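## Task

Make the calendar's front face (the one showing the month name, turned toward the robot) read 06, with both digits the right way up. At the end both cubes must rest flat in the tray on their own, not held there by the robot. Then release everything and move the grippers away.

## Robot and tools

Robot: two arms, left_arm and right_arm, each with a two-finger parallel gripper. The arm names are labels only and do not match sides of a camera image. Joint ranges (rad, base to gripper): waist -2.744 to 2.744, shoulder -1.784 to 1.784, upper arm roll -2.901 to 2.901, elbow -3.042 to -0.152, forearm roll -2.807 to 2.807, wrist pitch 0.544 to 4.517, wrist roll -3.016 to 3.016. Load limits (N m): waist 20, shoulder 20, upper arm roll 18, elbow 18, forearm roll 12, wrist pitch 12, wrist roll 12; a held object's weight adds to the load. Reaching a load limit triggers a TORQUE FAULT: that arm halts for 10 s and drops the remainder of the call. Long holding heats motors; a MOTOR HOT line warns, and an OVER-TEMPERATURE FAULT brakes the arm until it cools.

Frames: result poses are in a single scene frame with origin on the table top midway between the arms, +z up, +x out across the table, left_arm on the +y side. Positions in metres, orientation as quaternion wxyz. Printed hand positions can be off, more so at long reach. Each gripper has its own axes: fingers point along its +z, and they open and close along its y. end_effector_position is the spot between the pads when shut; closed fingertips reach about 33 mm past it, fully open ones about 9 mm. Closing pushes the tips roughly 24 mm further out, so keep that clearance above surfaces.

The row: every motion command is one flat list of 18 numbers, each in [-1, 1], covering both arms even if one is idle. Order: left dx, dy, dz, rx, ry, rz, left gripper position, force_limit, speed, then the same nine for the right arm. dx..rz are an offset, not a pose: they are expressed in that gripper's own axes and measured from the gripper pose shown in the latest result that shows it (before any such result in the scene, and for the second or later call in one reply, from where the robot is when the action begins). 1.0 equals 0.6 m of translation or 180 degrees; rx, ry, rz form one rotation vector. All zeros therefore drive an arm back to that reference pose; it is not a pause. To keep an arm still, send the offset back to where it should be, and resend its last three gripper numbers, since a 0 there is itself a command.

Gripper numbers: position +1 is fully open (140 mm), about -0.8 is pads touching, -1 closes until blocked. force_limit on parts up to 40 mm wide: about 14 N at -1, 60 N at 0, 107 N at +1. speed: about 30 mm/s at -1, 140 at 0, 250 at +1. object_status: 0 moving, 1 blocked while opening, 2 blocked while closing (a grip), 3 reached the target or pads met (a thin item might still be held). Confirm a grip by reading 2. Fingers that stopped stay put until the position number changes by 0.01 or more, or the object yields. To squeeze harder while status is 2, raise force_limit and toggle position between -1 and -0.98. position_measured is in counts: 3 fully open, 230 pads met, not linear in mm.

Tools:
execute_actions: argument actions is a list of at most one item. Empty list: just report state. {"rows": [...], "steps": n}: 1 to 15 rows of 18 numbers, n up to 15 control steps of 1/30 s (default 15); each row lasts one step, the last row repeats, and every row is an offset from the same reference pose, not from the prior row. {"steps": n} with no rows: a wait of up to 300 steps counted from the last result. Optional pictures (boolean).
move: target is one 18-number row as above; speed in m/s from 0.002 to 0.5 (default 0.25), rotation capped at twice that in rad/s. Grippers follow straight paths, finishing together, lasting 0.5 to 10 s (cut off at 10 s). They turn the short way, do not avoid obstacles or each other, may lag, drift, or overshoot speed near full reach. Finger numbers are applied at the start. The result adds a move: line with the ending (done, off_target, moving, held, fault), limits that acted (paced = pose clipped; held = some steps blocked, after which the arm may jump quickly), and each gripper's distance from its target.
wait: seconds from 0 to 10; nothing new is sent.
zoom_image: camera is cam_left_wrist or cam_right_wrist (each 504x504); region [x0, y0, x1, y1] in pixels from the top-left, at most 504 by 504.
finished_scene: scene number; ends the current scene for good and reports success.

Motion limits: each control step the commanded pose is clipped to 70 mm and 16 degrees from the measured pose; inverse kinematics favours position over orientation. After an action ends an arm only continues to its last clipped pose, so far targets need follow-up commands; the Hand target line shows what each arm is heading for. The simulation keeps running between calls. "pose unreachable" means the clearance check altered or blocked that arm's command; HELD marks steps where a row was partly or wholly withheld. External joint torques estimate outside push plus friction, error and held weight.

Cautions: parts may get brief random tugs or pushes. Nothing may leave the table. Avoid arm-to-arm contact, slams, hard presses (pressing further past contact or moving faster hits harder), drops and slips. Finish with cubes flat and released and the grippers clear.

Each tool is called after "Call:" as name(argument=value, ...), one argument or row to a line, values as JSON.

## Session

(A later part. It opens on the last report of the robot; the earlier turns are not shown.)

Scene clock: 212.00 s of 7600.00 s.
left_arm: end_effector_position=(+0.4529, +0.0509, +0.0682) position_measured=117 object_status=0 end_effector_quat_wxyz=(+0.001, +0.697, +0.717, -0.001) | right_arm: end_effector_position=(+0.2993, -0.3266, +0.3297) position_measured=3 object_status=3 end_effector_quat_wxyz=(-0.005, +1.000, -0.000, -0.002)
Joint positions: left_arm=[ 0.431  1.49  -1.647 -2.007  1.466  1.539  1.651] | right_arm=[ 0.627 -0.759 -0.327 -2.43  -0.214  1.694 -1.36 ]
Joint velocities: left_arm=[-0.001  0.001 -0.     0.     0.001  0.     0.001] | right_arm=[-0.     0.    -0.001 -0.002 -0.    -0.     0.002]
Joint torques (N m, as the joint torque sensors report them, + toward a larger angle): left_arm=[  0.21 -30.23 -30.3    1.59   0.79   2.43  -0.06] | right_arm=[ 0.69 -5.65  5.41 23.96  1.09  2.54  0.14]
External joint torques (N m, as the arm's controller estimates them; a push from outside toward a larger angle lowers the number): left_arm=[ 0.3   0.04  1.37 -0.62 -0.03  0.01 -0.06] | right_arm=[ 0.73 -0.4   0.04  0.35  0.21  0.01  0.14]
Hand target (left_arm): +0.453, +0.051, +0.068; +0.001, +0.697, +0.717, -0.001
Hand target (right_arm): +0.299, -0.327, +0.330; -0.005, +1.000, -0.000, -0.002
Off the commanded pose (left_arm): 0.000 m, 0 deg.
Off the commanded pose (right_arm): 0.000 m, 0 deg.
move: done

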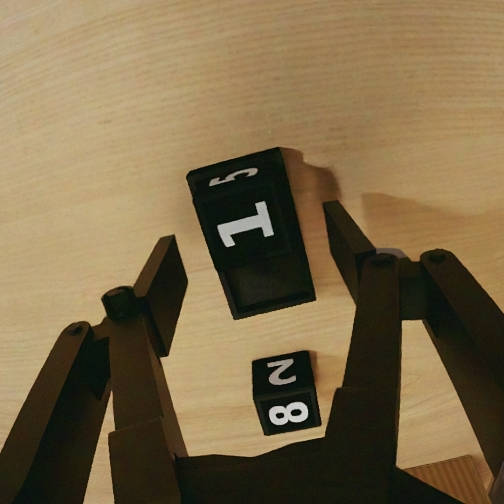

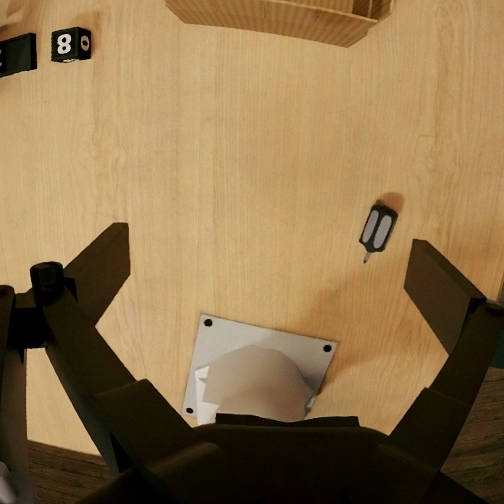

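Call:
move(
  target=[0.008,0,0.017,0,0,0,0.1,-0.7,-0.5,0,0,0,0,0,0,1,0,0],
  speed=0.03,
)

Call:
move(
  target=[0,0,0,0,0,0,-1,-0.7,-0.5,0,0,0,0,0,0,1,0,0],
)

Call:
move(
  target=[0.016,0,0,0,0,0,-1,-0.7,-0.5,0,0,0,0,0,0,1,0,0],
  speed=0.015,
)

Call:
move(
  target=[0,0,0,0,0,0,0.1,-0.7,-0.5,0,0,0,0,0,0,1,0,0],
)

Scene clock: 222.87 s of 7600.00 s.
left_arm: end_effector_position=(+0.4524, +0.0557, +0.0588) position_measured=117 object_status=3 end_effector_quat_wxyz=(-0.000, +0.697, +0.717, -0.000) | right_arm: end_effector_position=(+0.2993, -0.3266, +0.3297) position_measured=3 object_status=3 end_effector_quat_wxyz=(-0.005, +1.000, -0.000, -0.002)
Joint positions: left_arm=[ 0.444  1.499 -1.632 -2.02   1.478  1.547  1.651] | right_arm=[ 0.627 -0.759 -0.327 -2.43  -0.214  1.694 -1.36 ]
Joint velocities: left_arm=[-0.001 -0.    -0.    -0.002  0.005  0.004 -0.001] | right_arm=[-0.001 -0.001  0.    -0.001 -0.001 -0.     0.   ]
Joint torques (N m, as the joint torque sensors report them, + toward a larger angle): left_arm=[  0.92 -29.15 -29.61   0.11   1.59   2.77  -0.02] | right_arm=[ 0.49 -5.56  5.5  23.65  1.03  2.51  0.13]
External joint torques (N m, as the arm's controller estimates them; a push from outside toward a larger angle lowers the number): left_arm=[ 0.98  0.9   2.07 -1.89  0.77  0.35 -0.02] | right_arm=[ 0.55 -0.28  0.15  0.04  0.16  0.    0.13]
Hand target (left_arm): +0.453, +0.056, +0.058; +0.001, +0.697, +0.717, -0.001
Hand target (right_arm): +0.299, -0.327, +0.330; -0.005, +1.000, -0.000, -0.002
Off the commanded pose (left_arm): 0.001 m, 0 deg.
Off the commanded pose (right_arm): 0.000 m, 0 deg.
After step 90, 7.13 s passed at rest.
move: done

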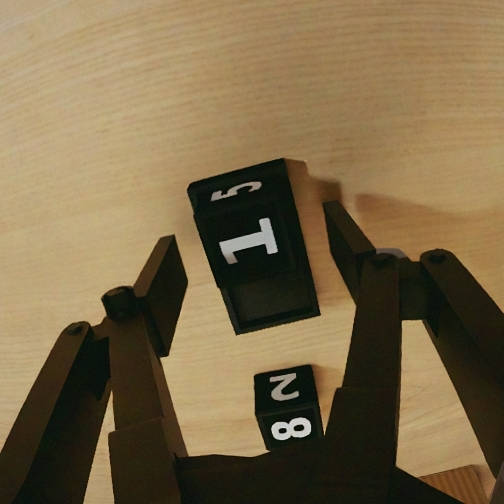

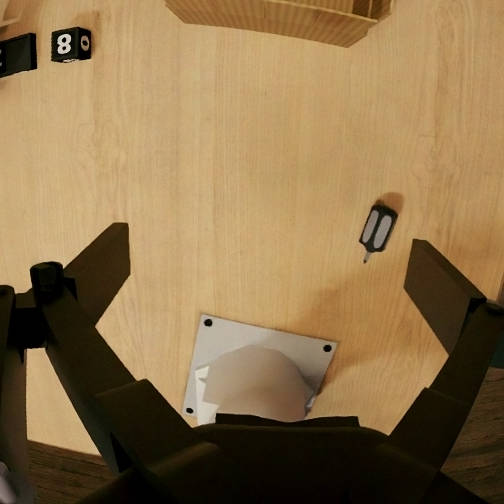

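Scene clock: 223.47 s of 7600.00 s.
left_arm: end_effector_position=(+0.4525, +0.0556, +0.0589) position_measured=171 object_status=0 end_effector_quat_wxyz=(-0.000, +0.697, +0.717, -0.000) | right_arm: end_effector_position=(+0.2993, -0.3266, +0.3297) position_measured=3 object_status=3 end_effector_quat_wxyz=(-0.005, +1.000, -0.000, -0.002)
Joint positions: left_arm=[ 0.444  1.499 -1.632 -2.02   1.478  1.547  1.651] | right_arm=[ 0.627 -0.759 -0.327 -2.43  -0.214  1.694 -1.36 ]
Joint velocities: left_arm=[-0.001 -0.002  0.001 -0.    -0.    -0.    -0.002] | right_arm=[-0.     0.001  0.001  0.001 -0.002 -0.    -0.   ]
Joint torques (N m, as the joint torque sensors report them, + toward a larger angle): left_arm=[  0.17 -29.64 -30.45   1.4    0.8    2.39  -0.06] | right_arm=[ 0.92 -5.57  5.4  23.76  1.07  2.52  0.15]
External joint torques (N m, as the arm's controller estimates them; a push from outside toward a larger angle lowers the number): left_arm=[ 0.32  0.41  1.2  -0.52 -0.01 -0.03 -0.06] | right_arm=[ 0.88 -0.38 -0.08  0.16  0.19  0.    0.15]
Hand target (left_arm): +0.452, +0.056, +0.059; -0.000, +0.697, +0.717, -0.000
Hand target (right_arm): +0.299, -0.327, +0.330; -0.005, +1.000, -0.000, -0.002
Off the commanded pose (left_arm): 0.000 m, 0 deg.
Off the commanded pose (right_arm): 0.000 m, 0 deg.
move: done

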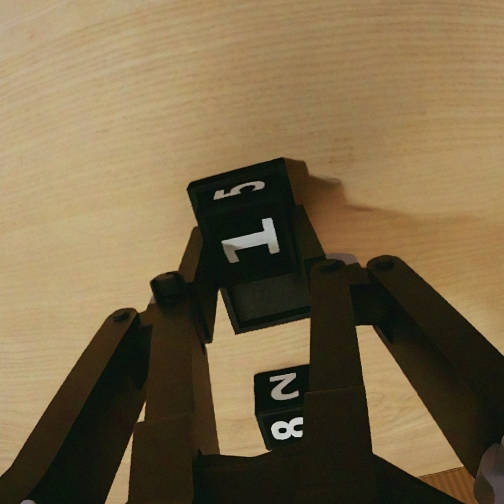

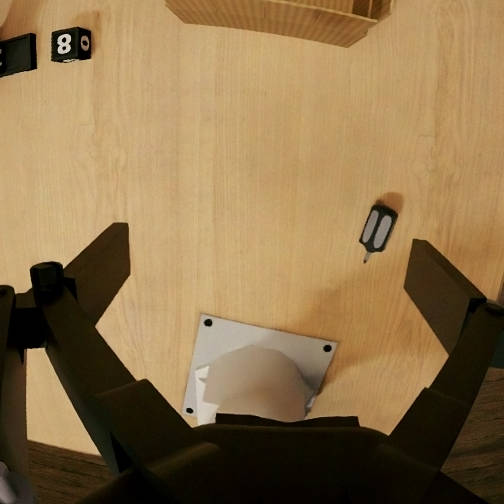

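Scene clock: 224.33 s of 7600.00 s.
left_arm: end_effector_position=(+0.4527, +0.0648, +0.0588) position_measured=171 object_status=2 end_effector_quat_wxyz=(-0.000, +0.695, +0.719, +0.000) | right_arm: end_effector_position=(+0.2993, -0.3266, +0.3297) position_measured=3 object_status=3 end_effector_quat_wxyz=(-0.005, +1.000, -0.000, -0.002)
Joint positions: left_arm=[ 0.471  1.499 -1.633 -2.041  1.478  1.547  1.652] | right_arm=[ 0.627 -0.759 -0.327 -2.43  -0.214  1.694 -1.36 ]
Joint velocities: left_arm=[ 0.002 -0.    -0.001 -0.001  0.    -0.001 -0.   ] | right_arm=[-0.  0.  0. -0. -0. -0. -0.]
Joint torques (N m, as the joint torque sensors report them, + toward a larger angle): left_arm=[  1.53 -28.96 -30.59   1.23   0.65   2.42   0.17] | right_arm=[ 0.83 -5.5   5.23 23.78  1.04  2.5   0.12]
External joint torques (N m, as the arm's controller estimates them; a push from outside toward a larger angle lowers the number): left_arm=[ 1.47  0.63  1.02 -0.85 -0.19  0.    0.17] | right_arm=[ 0.83 -0.26 -0.2   0.16  0.16 -0.03  0.12]
Hand target (left_arm): +0.452, +0.065, +0.059; -0.000, +0.697, +0.717, -0.000
Hand target (right_arm): +0.299, -0.327, +0.330; -0.005, +1.000, -0.000, -0.002
Off the commanded pose (left_arm): 0.001 m, 0 deg.
Off the commanded pose (right_arm): 0.000 m, 0 deg.
move: done

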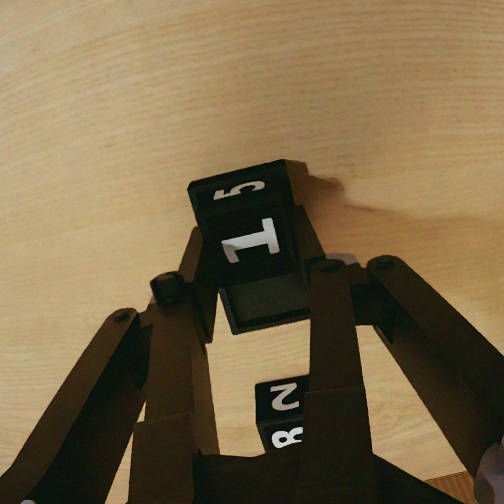

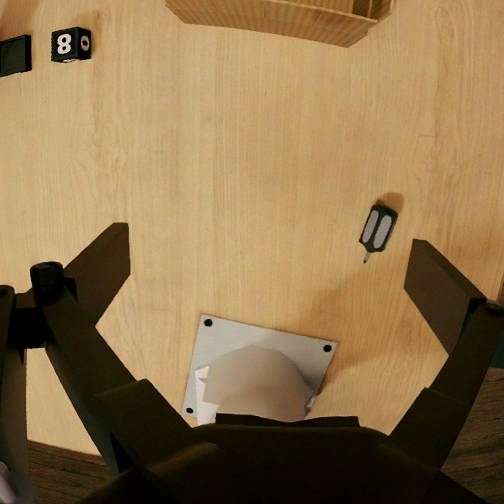

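Scene clock: 224.97 s of 7600.00 s.
left_arm: end_effector_position=(+0.4527, +0.0648, +0.0588) position_measured=117 object_status=3 end_effector_quat_wxyz=(-0.000, +0.695, +0.719, +0.000) | right_arm: end_effector_position=(+0.2993, -0.3266, +0.3297) position_measured=3 object_status=3 end_effector_quat_wxyz=(-0.005, +1.000, -0.000, -0.002)
Joint positions: left_arm=[ 0.471  1.499 -1.633 -2.041  1.478  1.547  1.652] | right_arm=[ 0.627 -0.759 -0.327 -2.43  -0.214  1.694 -1.36 ]
Joint velocities: left_arm=[ 0.     0.002 -0.001  0.    -0.001  0.    -0.   ] | right_arm=[ 0.    -0.    -0.001  0.    -0.002  0.     0.   ]
Joint torques (N m, as the joint torque sensors report them, + toward a larger angle): left_arm=[  0.28 -29.39 -30.71   1.41   0.82   2.41  -0.09] | right_arm=[ 0.66 -5.66  5.33 23.72  1.05  2.53  0.17]
External joint torques (N m, as the arm's controller estimates them; a push from outside toward a larger angle lowers the number): left_arm=[ 0.25  0.09  0.84 -0.65  0.    0.   -0.09] | right_arm=[ 0.68 -0.39 -0.05  0.1   0.18  0.01  0.17]
Hand target (left_arm): +0.453, +0.065, +0.059; -0.000, +0.695, +0.719, +0.000
Hand target (right_arm): +0.299, -0.327, +0.330; -0.005, +1.000, -0.000, -0.002
Off the commanded pose (left_arm): 0.000 m, 0 deg.
Off the commanded pose (right_arm): 0.000 m, 0 deg.
move: done

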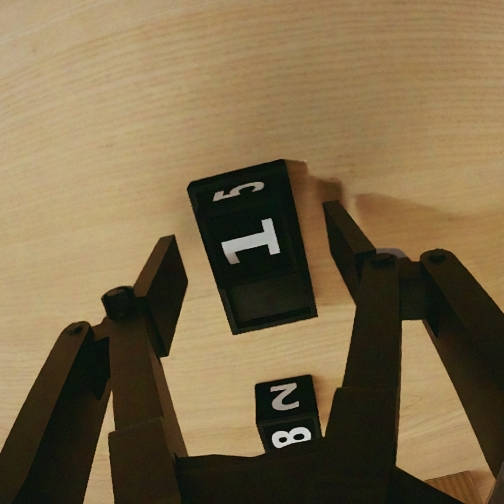

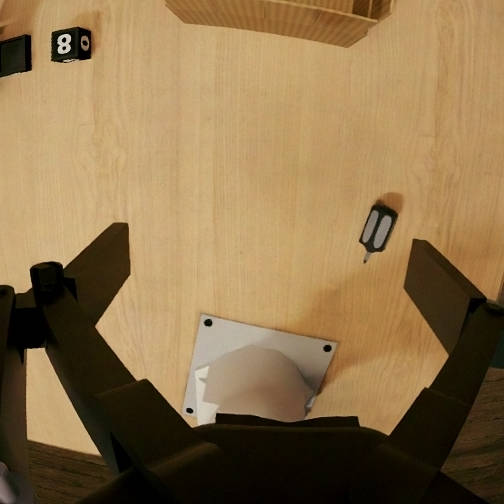

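Call:
move(
  target=[0,0,-0.1,0,0,0,0.1,-0.5,-0.5,0,0,0,0,0,0,1,0,0],
)

Call:
move(
  target=[-0.236,0.005,0,0,0,0.002,0.1,-0.5,-0.5,0,0,0,0,0,0,1,0,0],
)

Call:
move(
  target=[0,0,0.112,0,0,0,0.1,-0.5,-0.5,0,0,0,0,0,0,1,0,0],
  speed=0.08,
)

Scene clock: 237.53 s of 7600.00 s.
left_arm: end_effector_position=(+0.4534, +0.0649, +0.1181) position_measured=117 object_status=3 end_effector_quat_wxyz=(+0.002, +0.692, +0.721, +0.000) | right_arm: end_effector_position=(+0.2993, -0.3266, +0.3297) position_measured=3 object_status=3 end_effector_quat_wxyz=(-0.005, +1.000, -0.000, -0.002)
Joint positions: left_arm=[ 0.465  1.442 -1.733 -2.011  1.388  1.483  1.654] | right_arm=[ 0.627 -0.759 -0.327 -2.43  -0.214  1.694 -1.36 ]
Joint velocities: left_arm=[-0.001 -0.001  0.001  0.    -0.003 -0.008  0.001] | right_arm=[ 0.     0.    -0.     0.001  0.     0.    -0.001]
Joint torques (N m, as the joint torque sensors report them, + toward a larger angle): left_arm=[ -0.67 -30.25 -29.99   3.85   0.22   2.04   0.18] | right_arm=[ 0.82 -5.74  5.4  23.88  1.05  2.54  0.13]
External joint torques (N m, as the arm's controller estimates them; a push from outside toward a larger angle lowers the number): left_arm=[-0.76 -0.68  1.19  0.03 -0.62 -0.37  0.18] | right_arm=[ 0.86 -0.46  0.03  0.24  0.18  0.02  0.13]
Hand target (left_arm): +0.453, +0.065, +0.118; -0.000, +0.695, +0.719, +0.001
Hand target (right_arm): +0.299, -0.327, +0.330; -0.005, +1.000, -0.000, -0.002
Off the commanded pose (left_arm): 0.001 m, 0 deg.
Off the commanded pose (right_arm): 0.000 m, 0 deg.
After step 90, 8.63 s passed at rest.
move: done

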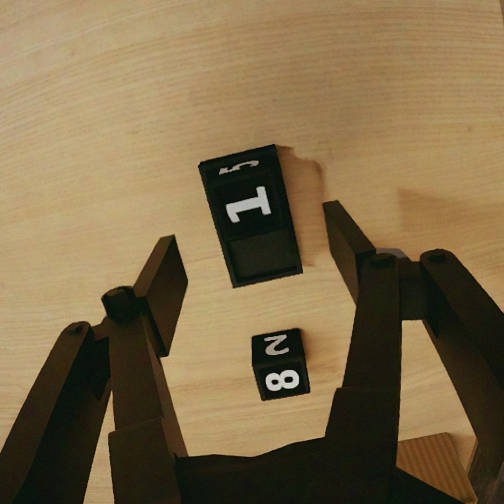

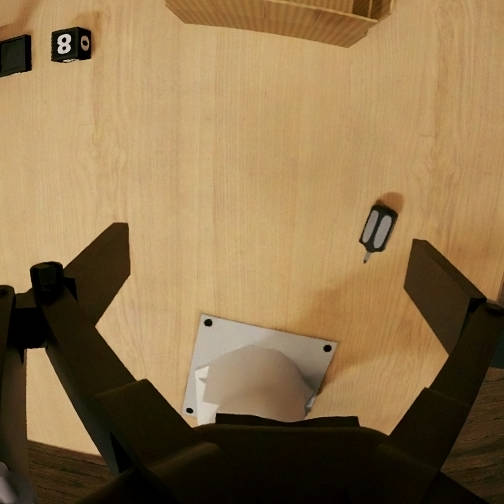

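Scene clock: 238.70 s of 7600.00 s.
left_arm: end_effector_position=(+0.4619, -0.0783, +0.1226) position_measured=117 object_status=3 end_effector_quat_wxyz=(+0.004, +0.693, +0.721, -0.003) | right_arm: end_effector_position=(+0.2993, -0.3266, +0.3297) position_measured=3 object_status=3 end_effector_quat_wxyz=(-0.005, +1.000, -0.000, -0.002)
Joint positions: left_arm=[ 0.03   1.406 -1.665 -1.593  1.405  1.491  1.643] | right_arm=[ 0.627 -0.759 -0.327 -2.43  -0.214  1.694 -1.36 ]
Joint velocities: left_arm=[ 0.    -0.002  0.     0.002 -0.    -0.001  0.002] | right_arm=[-0.     0.001  0.001 -0.001 -0.001  0.001 -0.   ]
Joint torques (N m, as the joint torque sensors report them, + toward a larger angle): left_arm=[ -0.26 -39.33 -29.02   3.29   1.4    2.11   0.16] | right_arm=[ 0.82 -5.71  5.39 24.12  1.04  2.52  0.16]
External joint torques (N m, as the arm's controller estimates them; a push from outside toward a larger angle lowers the number): left_arm=[-0.22  0.37  1.92 -0.02  0.57 -0.33  0.16] | right_arm=[ 0.81 -0.56 -0.04  0.56  0.16  0.01  0.16]
Hand target (left_arm): +0.463, -0.077, +0.122; +0.004, +0.695, +0.719, -0.000
Hand target (right_arm): +0.299, -0.327, +0.330; -0.005, +1.000, -0.000, -0.002
Off the commanded pose (left_arm): 0.005 m, 1 deg.
Off the commanded pose (right_arm): 0.000 m, 0 deg.
move: off_target (left_arm)

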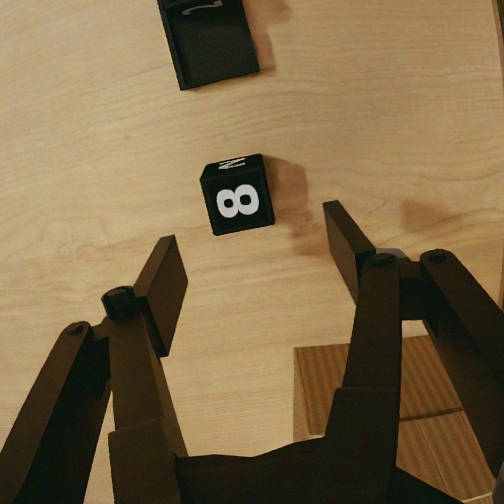

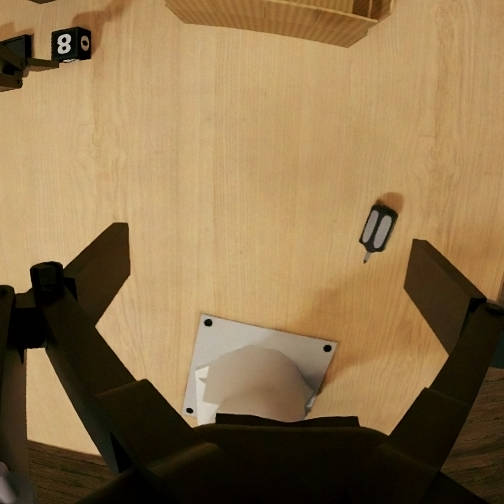

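Scene clock: 239.97 s of 7600.00 s.
left_arm: end_effector_position=(+0.4611, -0.0791, +0.0560) position_measured=117 object_status=3 end_effector_quat_wxyz=(+0.002, +0.695, +0.719, -0.003) | right_arm: end_effector_position=(+0.2993, -0.3266, +0.3297) position_measured=3 object_status=3 end_effector_quat_wxyz=(-0.005, +1.000, -0.000, -0.002)
Joint positions: left_arm=[ 0.037  1.481 -1.586 -1.626  1.478  1.568  1.638] | right_arm=[ 0.627 -0.759 -0.327 -2.43  -0.214  1.694 -1.36 ]
Joint velocities: left_arm=[-0.001 -0.     0.002 -0.002  0.004  0.01  -0.002] | right_arm=[ 0.001 -0.     0.    -0.001 -0.     0.    -0.001]
Joint torques (N m, as the joint torque sensors report them, + toward a larger angle): left_arm=[  0.9  -38.56 -29.91   0.57   1.46   2.68  -0.33] | right_arm=[ 0.74 -5.53  5.23 24.07  1.05  2.53  0.12]
External joint torques (N m, as the arm's controller estimates them; a push from outside toward a larger angle lowers the number): left_arm=[ 1.1   0.98  1.43 -1.37  0.66  0.26 -0.33] | right_arm=[ 0.69 -0.37 -0.22  0.57  0.17  0.02  0.12]
Hand target (left_arm): +0.462, -0.080, +0.056; +0.004, +0.693, +0.721, -0.003
Hand target (right_arm): +0.299, -0.327, +0.330; -0.005, +1.000, -0.000, -0.002
Off the commanded pose (left_arm): 0.001 m, 0 deg.
Off the commanded pose (right_arm): 0.000 m, 0 deg.
move: done

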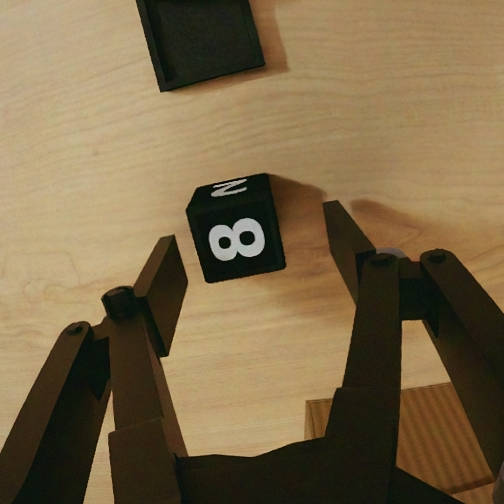

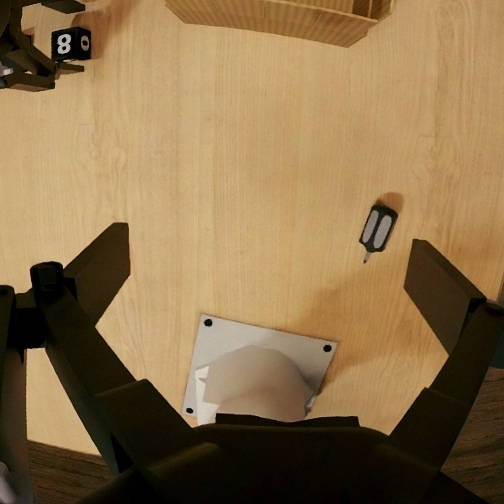

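Call:
move(
  target=[0.004,-0.0095,0.008,0,0,0,0.1,-0.5,-0.5,0,0,0,0,0,0,1,0,0],
  speed=0.03,
)

Call:
move(
  target=[0,0,0,0,0,0,-1,-0.5,-0.5,0,0,0,0,0,0,1,0,0],
)

Call:
move(
  target=[0,0,-0.1,0,0,0,-1,-0.5,-0.5,0,0,0,0,0,0,1,0,0],
  speed=0.1,
)

Call:
move(
  target=[0.165,-0.004,0,0,0,0,-1,-0.5,-0.5,0,0,0,0,0,0,1,0,0],
  speed=0.1,
)

Scene clock: 249.70 s of 7600.00 s.
left_arm: end_effector_position=(+0.4547, -0.0771, +0.0523) position_measured=117 object_status=3 end_effector_quat_wxyz=(+0.001, +0.698, +0.716, -0.003) | right_arm: end_effector_position=(+0.2993, -0.3266, +0.3297) position_measured=3 object_status=3 end_effector_quat_wxyz=(-0.005, +1.000, -0.000, -0.002)
Joint positions: left_arm=[ 0.048  1.484 -1.582 -1.65   1.48   1.572  1.632] | right_arm=[ 0.627 -0.759 -0.327 -2.43  -0.214  1.694 -1.36 ]
Joint velocities: left_arm=[ 0.002 -0.    -0.001 -0.005  0.001  0.004 -0.008] | right_arm=[-0.    -0.     0.002 -0.001 -0.     0.001  0.001]
Joint torques (N m, as the joint torque sensors report them, + toward a larger angle): left_arm=[  1.06 -37.72 -29.28   1.29   1.48   2.78  -0.32] | right_arm=[ 0.57 -5.39  5.27 24.06  1.03  2.57  0.14]
External joint torques (N m, as the arm's controller estimates them; a push from outside toward a larger angle lowers the number): left_arm=[ 1.18  1.38  2.32 -0.7   0.67  0.35 -0.32] | right_arm=[ 0.52 -0.2  -0.22  0.47  0.15  0.04  0.14]
Hand target (left_arm): +0.455, -0.077, +0.051; +0.002, +0.695, +0.719, -0.003
Hand target (right_arm): +0.299, -0.327, +0.330; -0.005, +1.000, -0.000, -0.002
Off the commanded pose (left_arm): 0.001 m, 0 deg.
Off the commanded pose (right_arm): 0.000 m, 0 deg.
After step 90, 6.03 s passed at rest.
move: done

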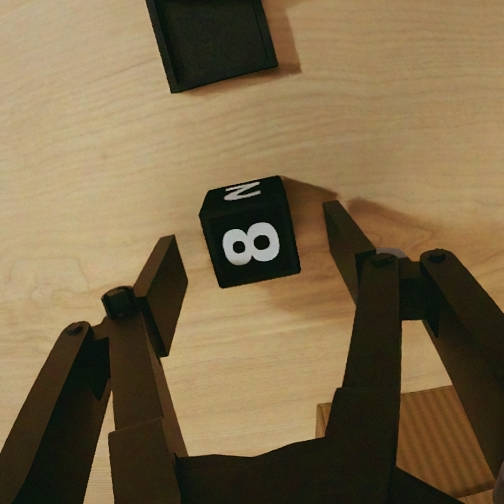

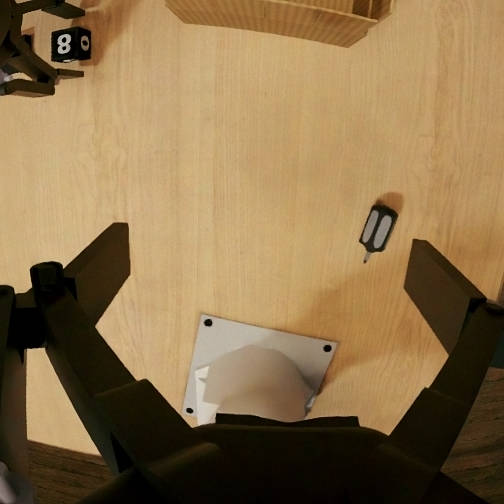

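Scene clock: 250.33 s of 7600.00 s.
left_arm: end_effector_position=(+0.4547, -0.0772, +0.0525) position_measured=173 object_status=2 end_effector_quat_wxyz=(+0.001, +0.698, +0.716, -0.003) | right_arm: end_effector_position=(+0.2993, -0.3266, +0.3297) position_measured=3 object_status=3 end_effector_quat_wxyz=(-0.005, +1.000, -0.000, -0.002)
Joint positions: left_arm=[ 0.048  1.484 -1.582 -1.65   1.48   1.572  1.632] | right_arm=[ 0.627 -0.759 -0.327 -2.43  -0.214  1.694 -1.36 ]
Joint velocities: left_arm=[-0.001 -0.     0.    -0.001 -0.     0.     0.   ] | right_arm=[-0.    -0.001  0.     0.    -0.    -0.001 -0.001]
Joint torques (N m, as the joint torque sensors report them, + toward a larger angle): left_arm=[ -0.02 -38.57 -30.25   1.52   0.83   2.43  -0.08] | right_arm=[ 0.73 -5.6   5.42 23.98  1.06  2.51  0.15]
External joint torques (N m, as the arm's controller estimates them; a push from outside toward a larger angle lowers the number): left_arm=[ 0.02  0.55  1.38 -0.5   0.01 -0.01 -0.07] | right_arm=[ 0.76 -0.32  0.02  0.35  0.18 -0.01  0.15]
Hand target (left_arm): +0.455, -0.077, +0.052; +0.001, +0.698, +0.716, -0.003
Hand target (right_arm): +0.299, -0.327, +0.330; -0.005, +1.000, -0.000, -0.002
Off the commanded pose (left_arm): 0.000 m, 0 deg.
Off the commanded pose (right_arm): 0.000 m, 0 deg.
move: done

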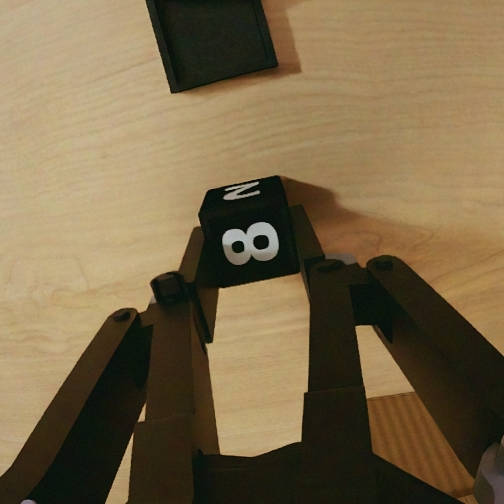

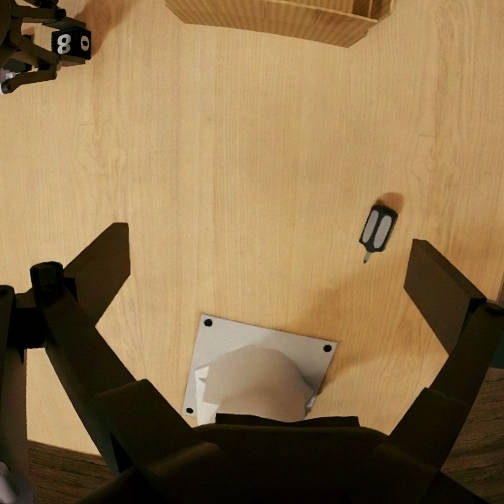

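Scene clock: 251.40 s of 7600.00 s.
left_arm: end_effector_position=(+0.4559, -0.0766, +0.1118) position_measured=173 object_status=2 end_effector_quat_wxyz=(+0.003, +0.696, +0.718, -0.003) | right_arm: end_effector_position=(+0.2993, -0.3266, +0.3297) position_measured=3 object_status=3 end_effector_quat_wxyz=(-0.005, +1.000, -0.000, -0.002)
Joint positions: left_arm=[ 0.042  1.418 -1.655 -1.623  1.413  1.504  1.636] | right_arm=[ 0.627 -0.759 -0.327 -2.43  -0.214  1.694 -1.36 ]
Joint velocities: left_arm=[ 0.001 -0.     0.001  0.    -0.004 -0.008  0.003] | right_arm=[-0.001  0.    -0.     0.001  0.002  0.    -0.   ]
Joint torques (N m, as the joint torque sensors report them, + toward a larger angle): left_arm=[ -0.9  -38.82 -30.25   3.59   0.06   2.12   0.19] | right_arm=[ 0.85 -5.31  5.32 23.81  1.03  2.51  0.14]
External joint torques (N m, as the arm's controller estimates them; a push from outside toward a larger angle lowers the number): left_arm=[-0.99  0.25  0.87  0.36 -0.76 -0.31  0.19] | right_arm=[ 0.91 -0.08 -0.04  0.18  0.15 -0.01  0.14]
Hand target (left_arm): +0.455, -0.076, +0.112; +0.001, +0.698, +0.716, -0.003
Hand target (right_arm): +0.299, -0.327, +0.330; -0.005, +1.000, -0.000, -0.002
Off the commanded pose (left_arm): 0.001 m, 0 deg.
Off the commanded pose (right_arm): 0.000 m, 0 deg.
move: done

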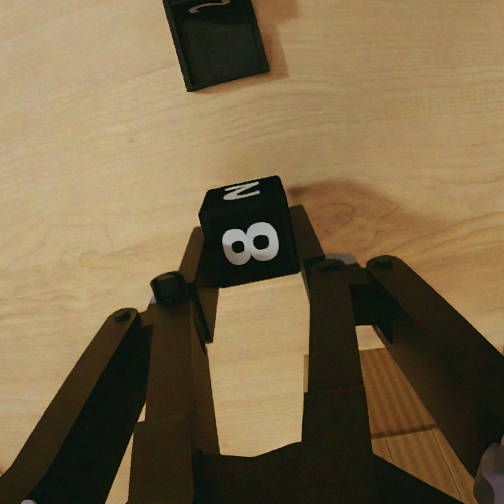

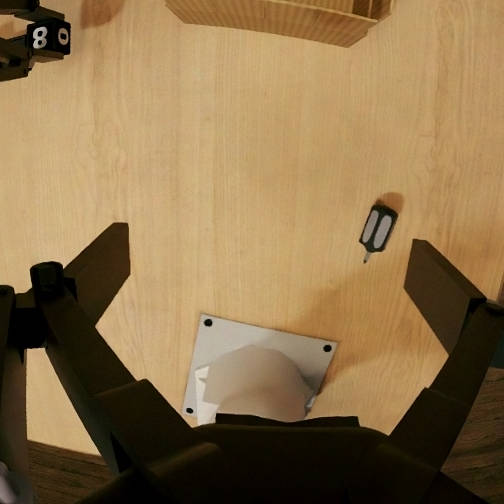

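Scene clock: 252.73 s of 7600.00 s.
left_arm: end_effector_position=(+0.4512, +0.0234, +0.1079) position_measured=173 object_status=2 end_effector_quat_wxyz=(+0.002, +0.695, +0.719, -0.000) | right_arm: end_effector_position=(+0.2993, -0.3266, +0.3297) position_measured=3 object_status=3 end_effector_quat_wxyz=(-0.005, +1.000, -0.000, -0.002)
Joint positions: left_arm=[ 0.348  1.436 -1.696 -1.927  1.402  1.505  1.633] | right_arm=[ 0.627 -0.759 -0.327 -2.43  -0.214  1.694 -1.36 ]
Joint velocities: left_arm=[-0.     0.001 -0.001 -0.011 -0.002  0.    -0.001] | right_arm=[ 0.001  0.     0.001  0.    -0.001  0.     0.   ]
Joint torques (N m, as the joint torque sensors report them, + toward a larger angle): left_arm=[  0.9  -30.71 -31.46   1.66   0.18   2.41  -0.06] | right_arm=[ 0.77 -5.37  5.47 23.8   1.04  2.49  0.12]
External joint torques (N m, as the arm's controller estimates them; a push from outside toward a larger angle lowers the number): left_arm=[ 0.69  0.94  0.03 -2.03 -0.66  0.   -0.06] | right_arm=[ 0.73 -0.16  0.    0.17  0.16 -0.04  0.12]
Hand target (left_arm): +0.450, +0.023, +0.109; +0.002, +0.696, +0.718, -0.002
Hand target (right_arm): +0.299, -0.327, +0.330; -0.005, +1.000, -0.000, -0.002
Off the commanded pose (left_arm): 0.003 m, 0 deg.
Off the commanded pose (right_arm): 0.000 m, 0 deg.
move: done

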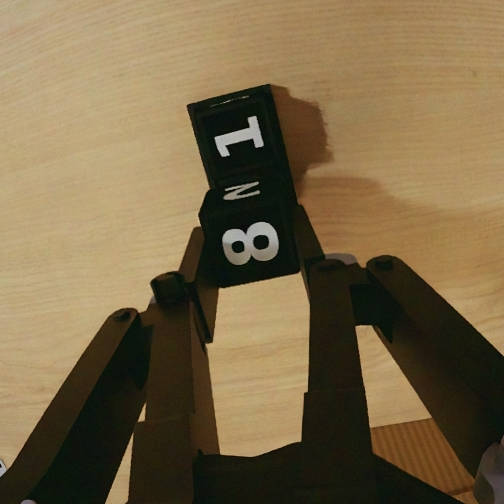

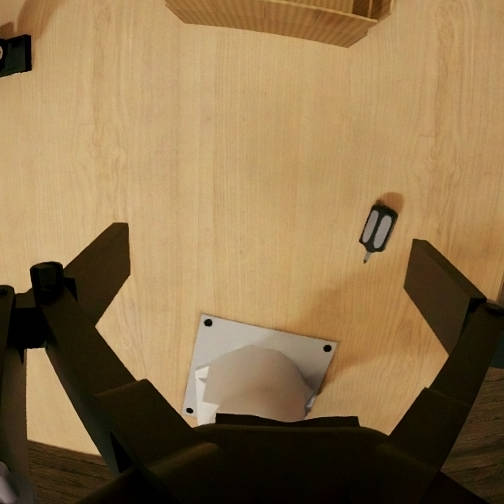

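Call:
move(
  target=[0,0.003,0.035,0,0,0,-1,-0.5,-0.5,0,0,0,0,0,0,1,0,0],
  speed=0.02,
)

Call:
zoom_image(
  camera="cam_left_wrist",
  region=[150, 80, 350, 300],
)

Scene clock: 262.07 s of 7600.00 s.
left_arm: end_effector_position=(+0.4524, +0.0236, +0.0878) position_measured=173 object_status=2 end_effector_quat_wxyz=(+0.000, +0.695, +0.719, -0.000) | right_arm: end_effector_position=(+0.2993, -0.3266, +0.3297) position_measured=3 object_status=3 end_effector_quat_wxyz=(-0.005, +1.000, -0.000, -0.002)
Joint positions: left_arm=[ 0.348  1.456 -1.664 -1.932  1.43   1.526  1.633] | right_arm=[ 0.627 -0.759 -0.327 -2.43  -0.214  1.694 -1.36 ]
Joint velocities: left_arm=[ 0.001 -0.     0.001 -0.001  0.005  0.006  0.   ] | right_arm=[-0.002 -0.001 -0.001  0.    -0.001 -0.    -0.001]
Joint torques (N m, as the joint torque sensors report them, + toward a larger angle): left_arm=[  0.97 -30.8  -29.9    1.35   1.48   2.82  -0.04] | right_arm=[ 0.83 -5.52  5.33 24.02  1.05  2.53  0.13]
External joint torques (N m, as the arm's controller estimates them; a push from outside toward a larger angle lowers the number): left_arm=[ 0.94  1.12  1.91 -1.65  0.65  0.41 -0.04] | right_arm=[ 0.88 -0.18 -0.05  0.35  0.18  0.01  0.13]
Hand target (left_arm): +0.453, +0.023, +0.087; +0.002, +0.695, +0.719, -0.001
Hand target (right_arm): +0.299, -0.327, +0.330; -0.005, +1.000, -0.000, -0.002
Off the commanded pose (left_arm): 0.001 m, 0 deg.
Off the commanded pose (right_arm): 0.000 m, 0 deg.
After step 90, 5.07 s passed at rest.
move: done

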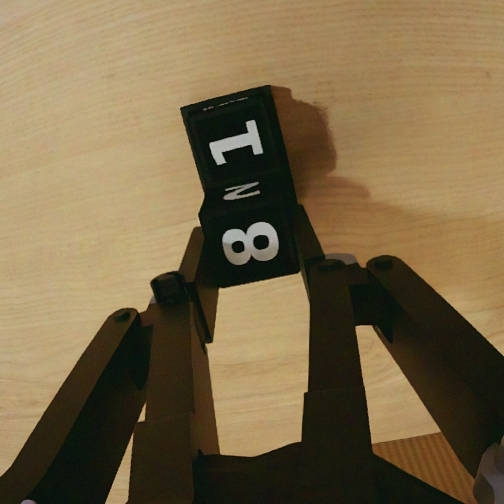

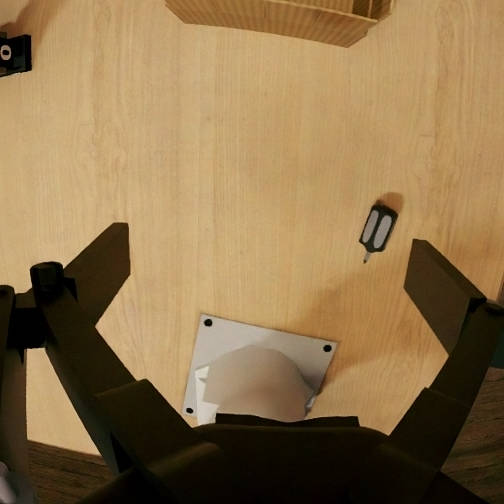

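Region (150, 80, 350, 300) of cam_left_wrist's 504x504 image, scaled by 2.291, with more detail than that image has; it fills the left 458 columns of this view, and the rest is white.

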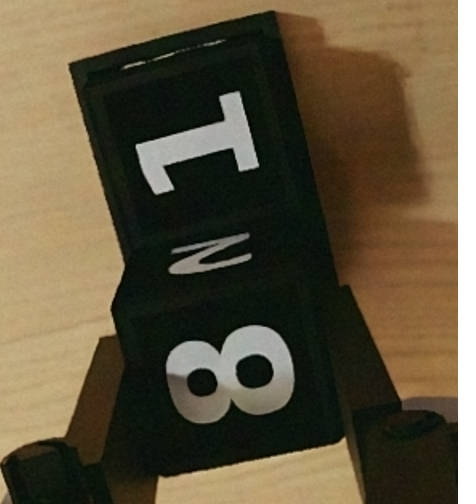

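Call:
move(
  target=[0.007,0,0.012,0,0,0,-1,-0.5,-0.5,0,0,0,0,0,0,1,0,0],
  speed=0.015,
)

Call:
zoom_image(
  camera="cam_left_wrist",
  region=[150, 80, 350, 300],
)

Scene clock: 267.70 s of 7600.00 s.
left_arm: end_effector_position=(+0.4517, +0.0277, +0.0814) position_measured=173 object_status=2 end_effector_quat_wxyz=(-0.001, +0.695, +0.719, -0.000) | right_arm: end_effector_position=(+0.2993, -0.3266, +0.3297) position_measured=3 object_status=3 end_effector_quat_wxyz=(-0.005, +1.000, -0.000, -0.002)
Joint positions: left_arm=[ 0.36   1.462 -1.655 -1.945  1.437  1.532  1.633] | right_arm=[ 0.627 -0.759 -0.327 -2.43  -0.214  1.694 -1.36 ]
Joint velocities: left_arm=[ 0.003  0.002 -0.002 -0.003  0.002  0.003 -0.001] | right_arm=[-0.001  0.    -0.001  0.    -0.001 -0.     0.   ]
Joint torques (N m, as the joint torque sensors report them, + toward a larger angle): left_arm=[  0.46 -30.59 -29.8    1.21   1.57   2.85  -0.03] | right_arm=[ 0.76 -5.36  5.45 23.71  1.    2.55  0.15]
External joint torques (N m, as the arm's controller estimates them; a push from outside toward a larger angle lowers the number): left_arm=[ 0.52  0.94  1.93 -1.61  0.77  0.43 -0.03] | right_arm=[ 0.79 -0.11  0.06  0.08  0.13  0.03  0.15]
Hand target (left_arm): +0.452, +0.028, +0.081; +0.000, +0.695, +0.719, -0.000
Hand target (right_arm): +0.299, -0.327, +0.330; -0.005, +1.000, -0.000, -0.002
Off the commanded pose (left_arm): 0.001 m, 0 deg.
Off the commanded pose (right_arm): 0.000 m, 0 deg.
After step 90, 1.83 s passed at rest.
move: done

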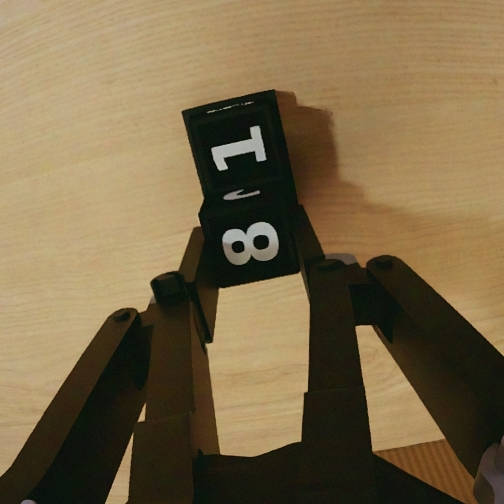

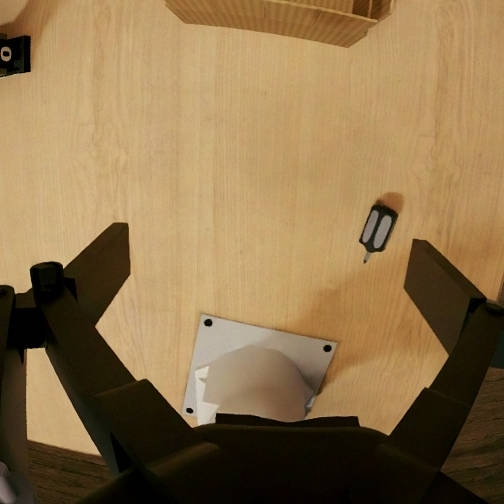

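Region (150, 80, 350, 300) of cam_left_wrist's 504x504 image, scaled by 2.291, with more detail than that image has; it fills the left 458 columns of this view, and the rest is white.

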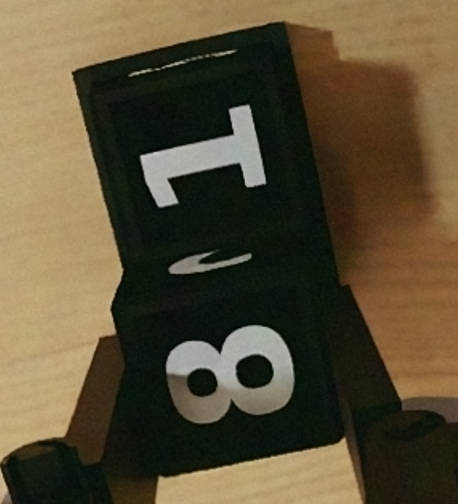

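Call:
move(
  target=[0.001,0.0045,0.012,0,0,0,-1,-0.5,-0.5,0,0,0,0,0,0,1,0,0],
  speed=0.015,
)

Call:
zoom_image(
  camera="cam_left_wrist",
  region=[150, 80, 350, 300],
)

Scene clock: 277.07 s of 7600.00 s.
left_arm: end_effector_position=(+0.4530, +0.0287, +0.0749) position_measured=173 object_status=2 end_effector_quat_wxyz=(-0.002, +0.694, +0.720, -0.000) | right_arm: end_effector_position=(+0.2993, -0.3266, +0.3297) position_measured=3 object_status=3 end_effector_quat_wxyz=(-0.005, +1.000, -0.000, -0.002)
Joint positions: left_arm=[ 0.36   1.467 -1.644 -1.944  1.444  1.538  1.633] | right_arm=[ 0.627 -0.759 -0.327 -2.43  -0.214  1.694 -1.36 ]
Joint velocities: left_arm=[-0.002  0.001 -0.     0.002  0.004  0.002 -0.001] | right_arm=[-0.001 -0.     0.001 -0.     0.001 -0.     0.001]
Joint torques (N m, as the joint torque sensors report them, + toward a larger angle): left_arm=[  0.33 -30.73 -29.92   3.     1.49   2.86   0.16] | right_arm=[ 0.81 -5.71  5.03 23.8   1.05  2.51  0.15]
External joint torques (N m, as the arm's controller estimates them; a push from outside toward a larger angle lowers the number): left_arm=[0.38 1.04 2.   0.3  0.67 0.44 0.16] | right_arm=[ 0.85 -0.49 -0.34  0.23  0.17  0.    0.15]
Hand target (left_arm): +0.454, +0.028, +0.074; -0.001, +0.695, +0.719, -0.000
Hand target (right_arm): +0.299, -0.327, +0.330; -0.005, +1.000, -0.000, -0.002
Off the commanded pose (left_arm): 0.002 m, 0 deg.
Off the commanded pose (right_arm): 0.000 m, 0 deg.
After step 90, 5.63 s passed at rest.
move: done

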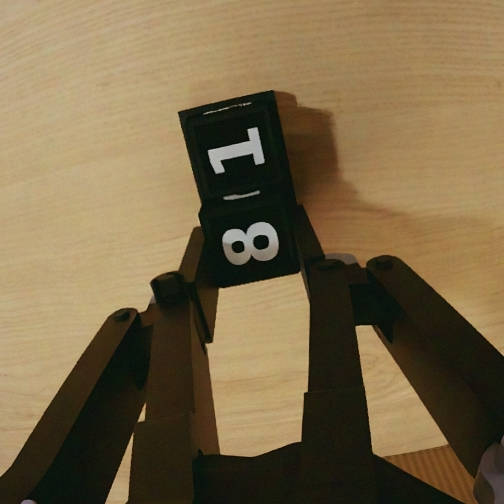

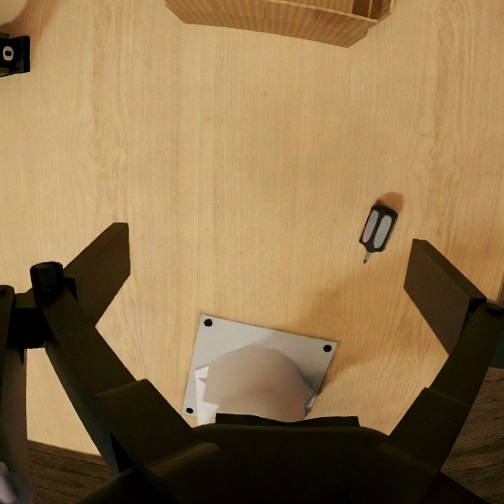

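Region (150, 80, 350, 300) of cam_left_wrist's 504x504 image, scaled by 2.291, with more detail than that image has; it fills the left 458 columns of this view, and the rest is white.

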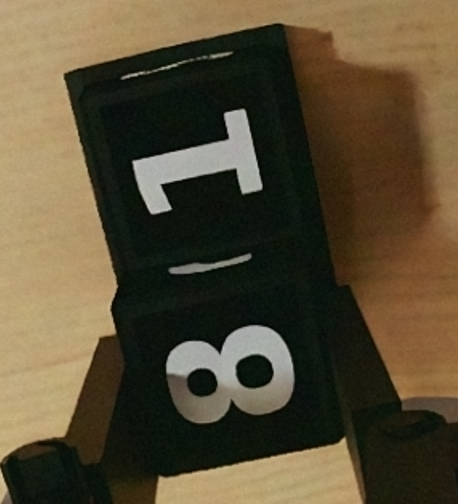

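Call:
move(
  target=[0,0.004,0.017,0,0,0,-1,-0.5,-0.5,0,0,0,0,0,0,1,0,0],
  speed=0.01,
)

Call:
zoom_image(
  camera="cam_left_wrist",
  region=[150, 80, 350, 300],
)

Scene clock: 281.80 s of 7600.00 s.
left_arm: end_effector_position=(+0.4544, +0.0295, +0.0654) position_measured=173 object_status=2 end_effector_quat_wxyz=(-0.003, +0.693, +0.721, +0.000) | right_arm: end_effector_position=(+0.2993, -0.3266, +0.3297) position_measured=3 object_status=3 end_effector_quat_wxyz=(-0.005, +1.000, -0.000, -0.002)
Joint positions: left_arm=[ 0.36   1.474 -1.628 -1.943  1.456  1.548  1.633] | right_arm=[ 0.627 -0.759 -0.327 -2.43  -0.214  1.694 -1.36 ]
Joint velocities: left_arm=[ 0.     0.001 -0.    -0.     0.003  0.001 -0.001] | right_arm=[-0.001 -0.001 -0.002 -0.001  0.001  0.     0.   ]
Joint torques (N m, as the joint torque sensors report them, + toward a larger angle): left_arm=[ -0.48 -30.94 -29.95   2.66   1.46   2.76   0.11] | right_arm=[ 0.8  -5.52  5.26 23.93  1.09  2.52  0.15]
External joint torques (N m, as the arm's controller estimates them; a push from outside toward a larger angle lowers the number): left_arm=[-0.48  0.88  1.91  0.19  0.65  0.35  0.11] | right_arm=[ 0.83 -0.29 -0.11  0.35  0.22  0.01  0.15]
Hand target (left_arm): +0.455, +0.029, +0.065; -0.002, +0.694, +0.720, -0.000
Hand target (right_arm): +0.299, -0.327, +0.330; -0.005, +1.000, -0.000, -0.002
Off the commanded pose (left_arm): 0.001 m, 0 deg.
Off the commanded pose (right_arm): 0.000 m, 0 deg.
After step 90, 0.47 s passed at rest.
move: done

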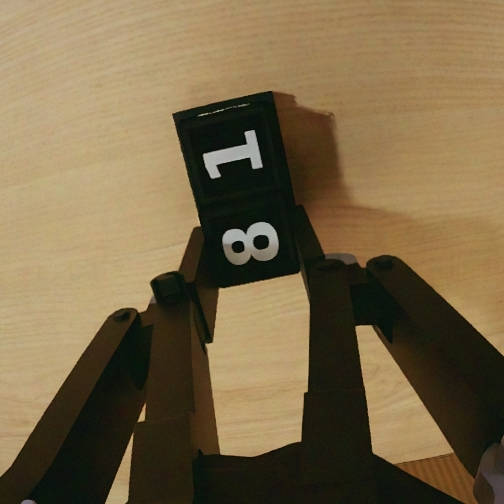

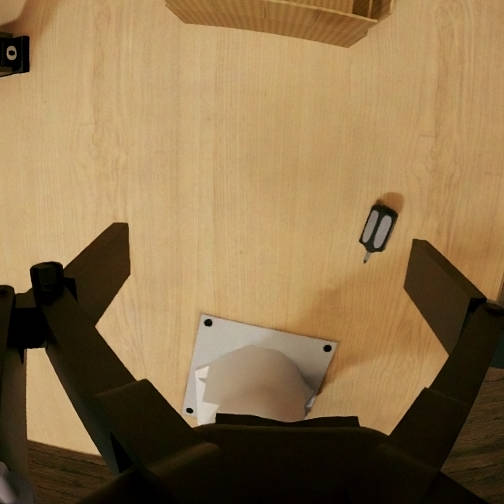

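Region (150, 80, 350, 300) of cam_left_wrist's 504x504 image, scaled by 2.291, with more detail than that image has; it fills the left 458 columns of this view, and the rest is white.

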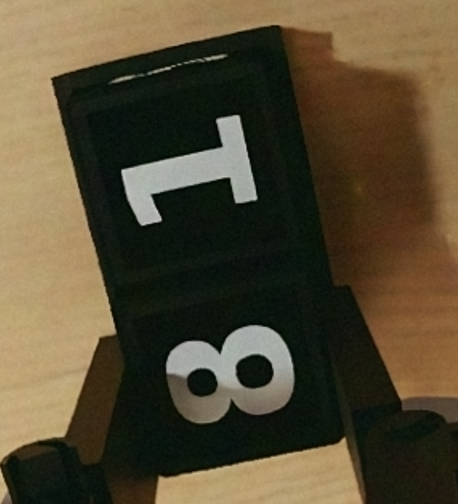

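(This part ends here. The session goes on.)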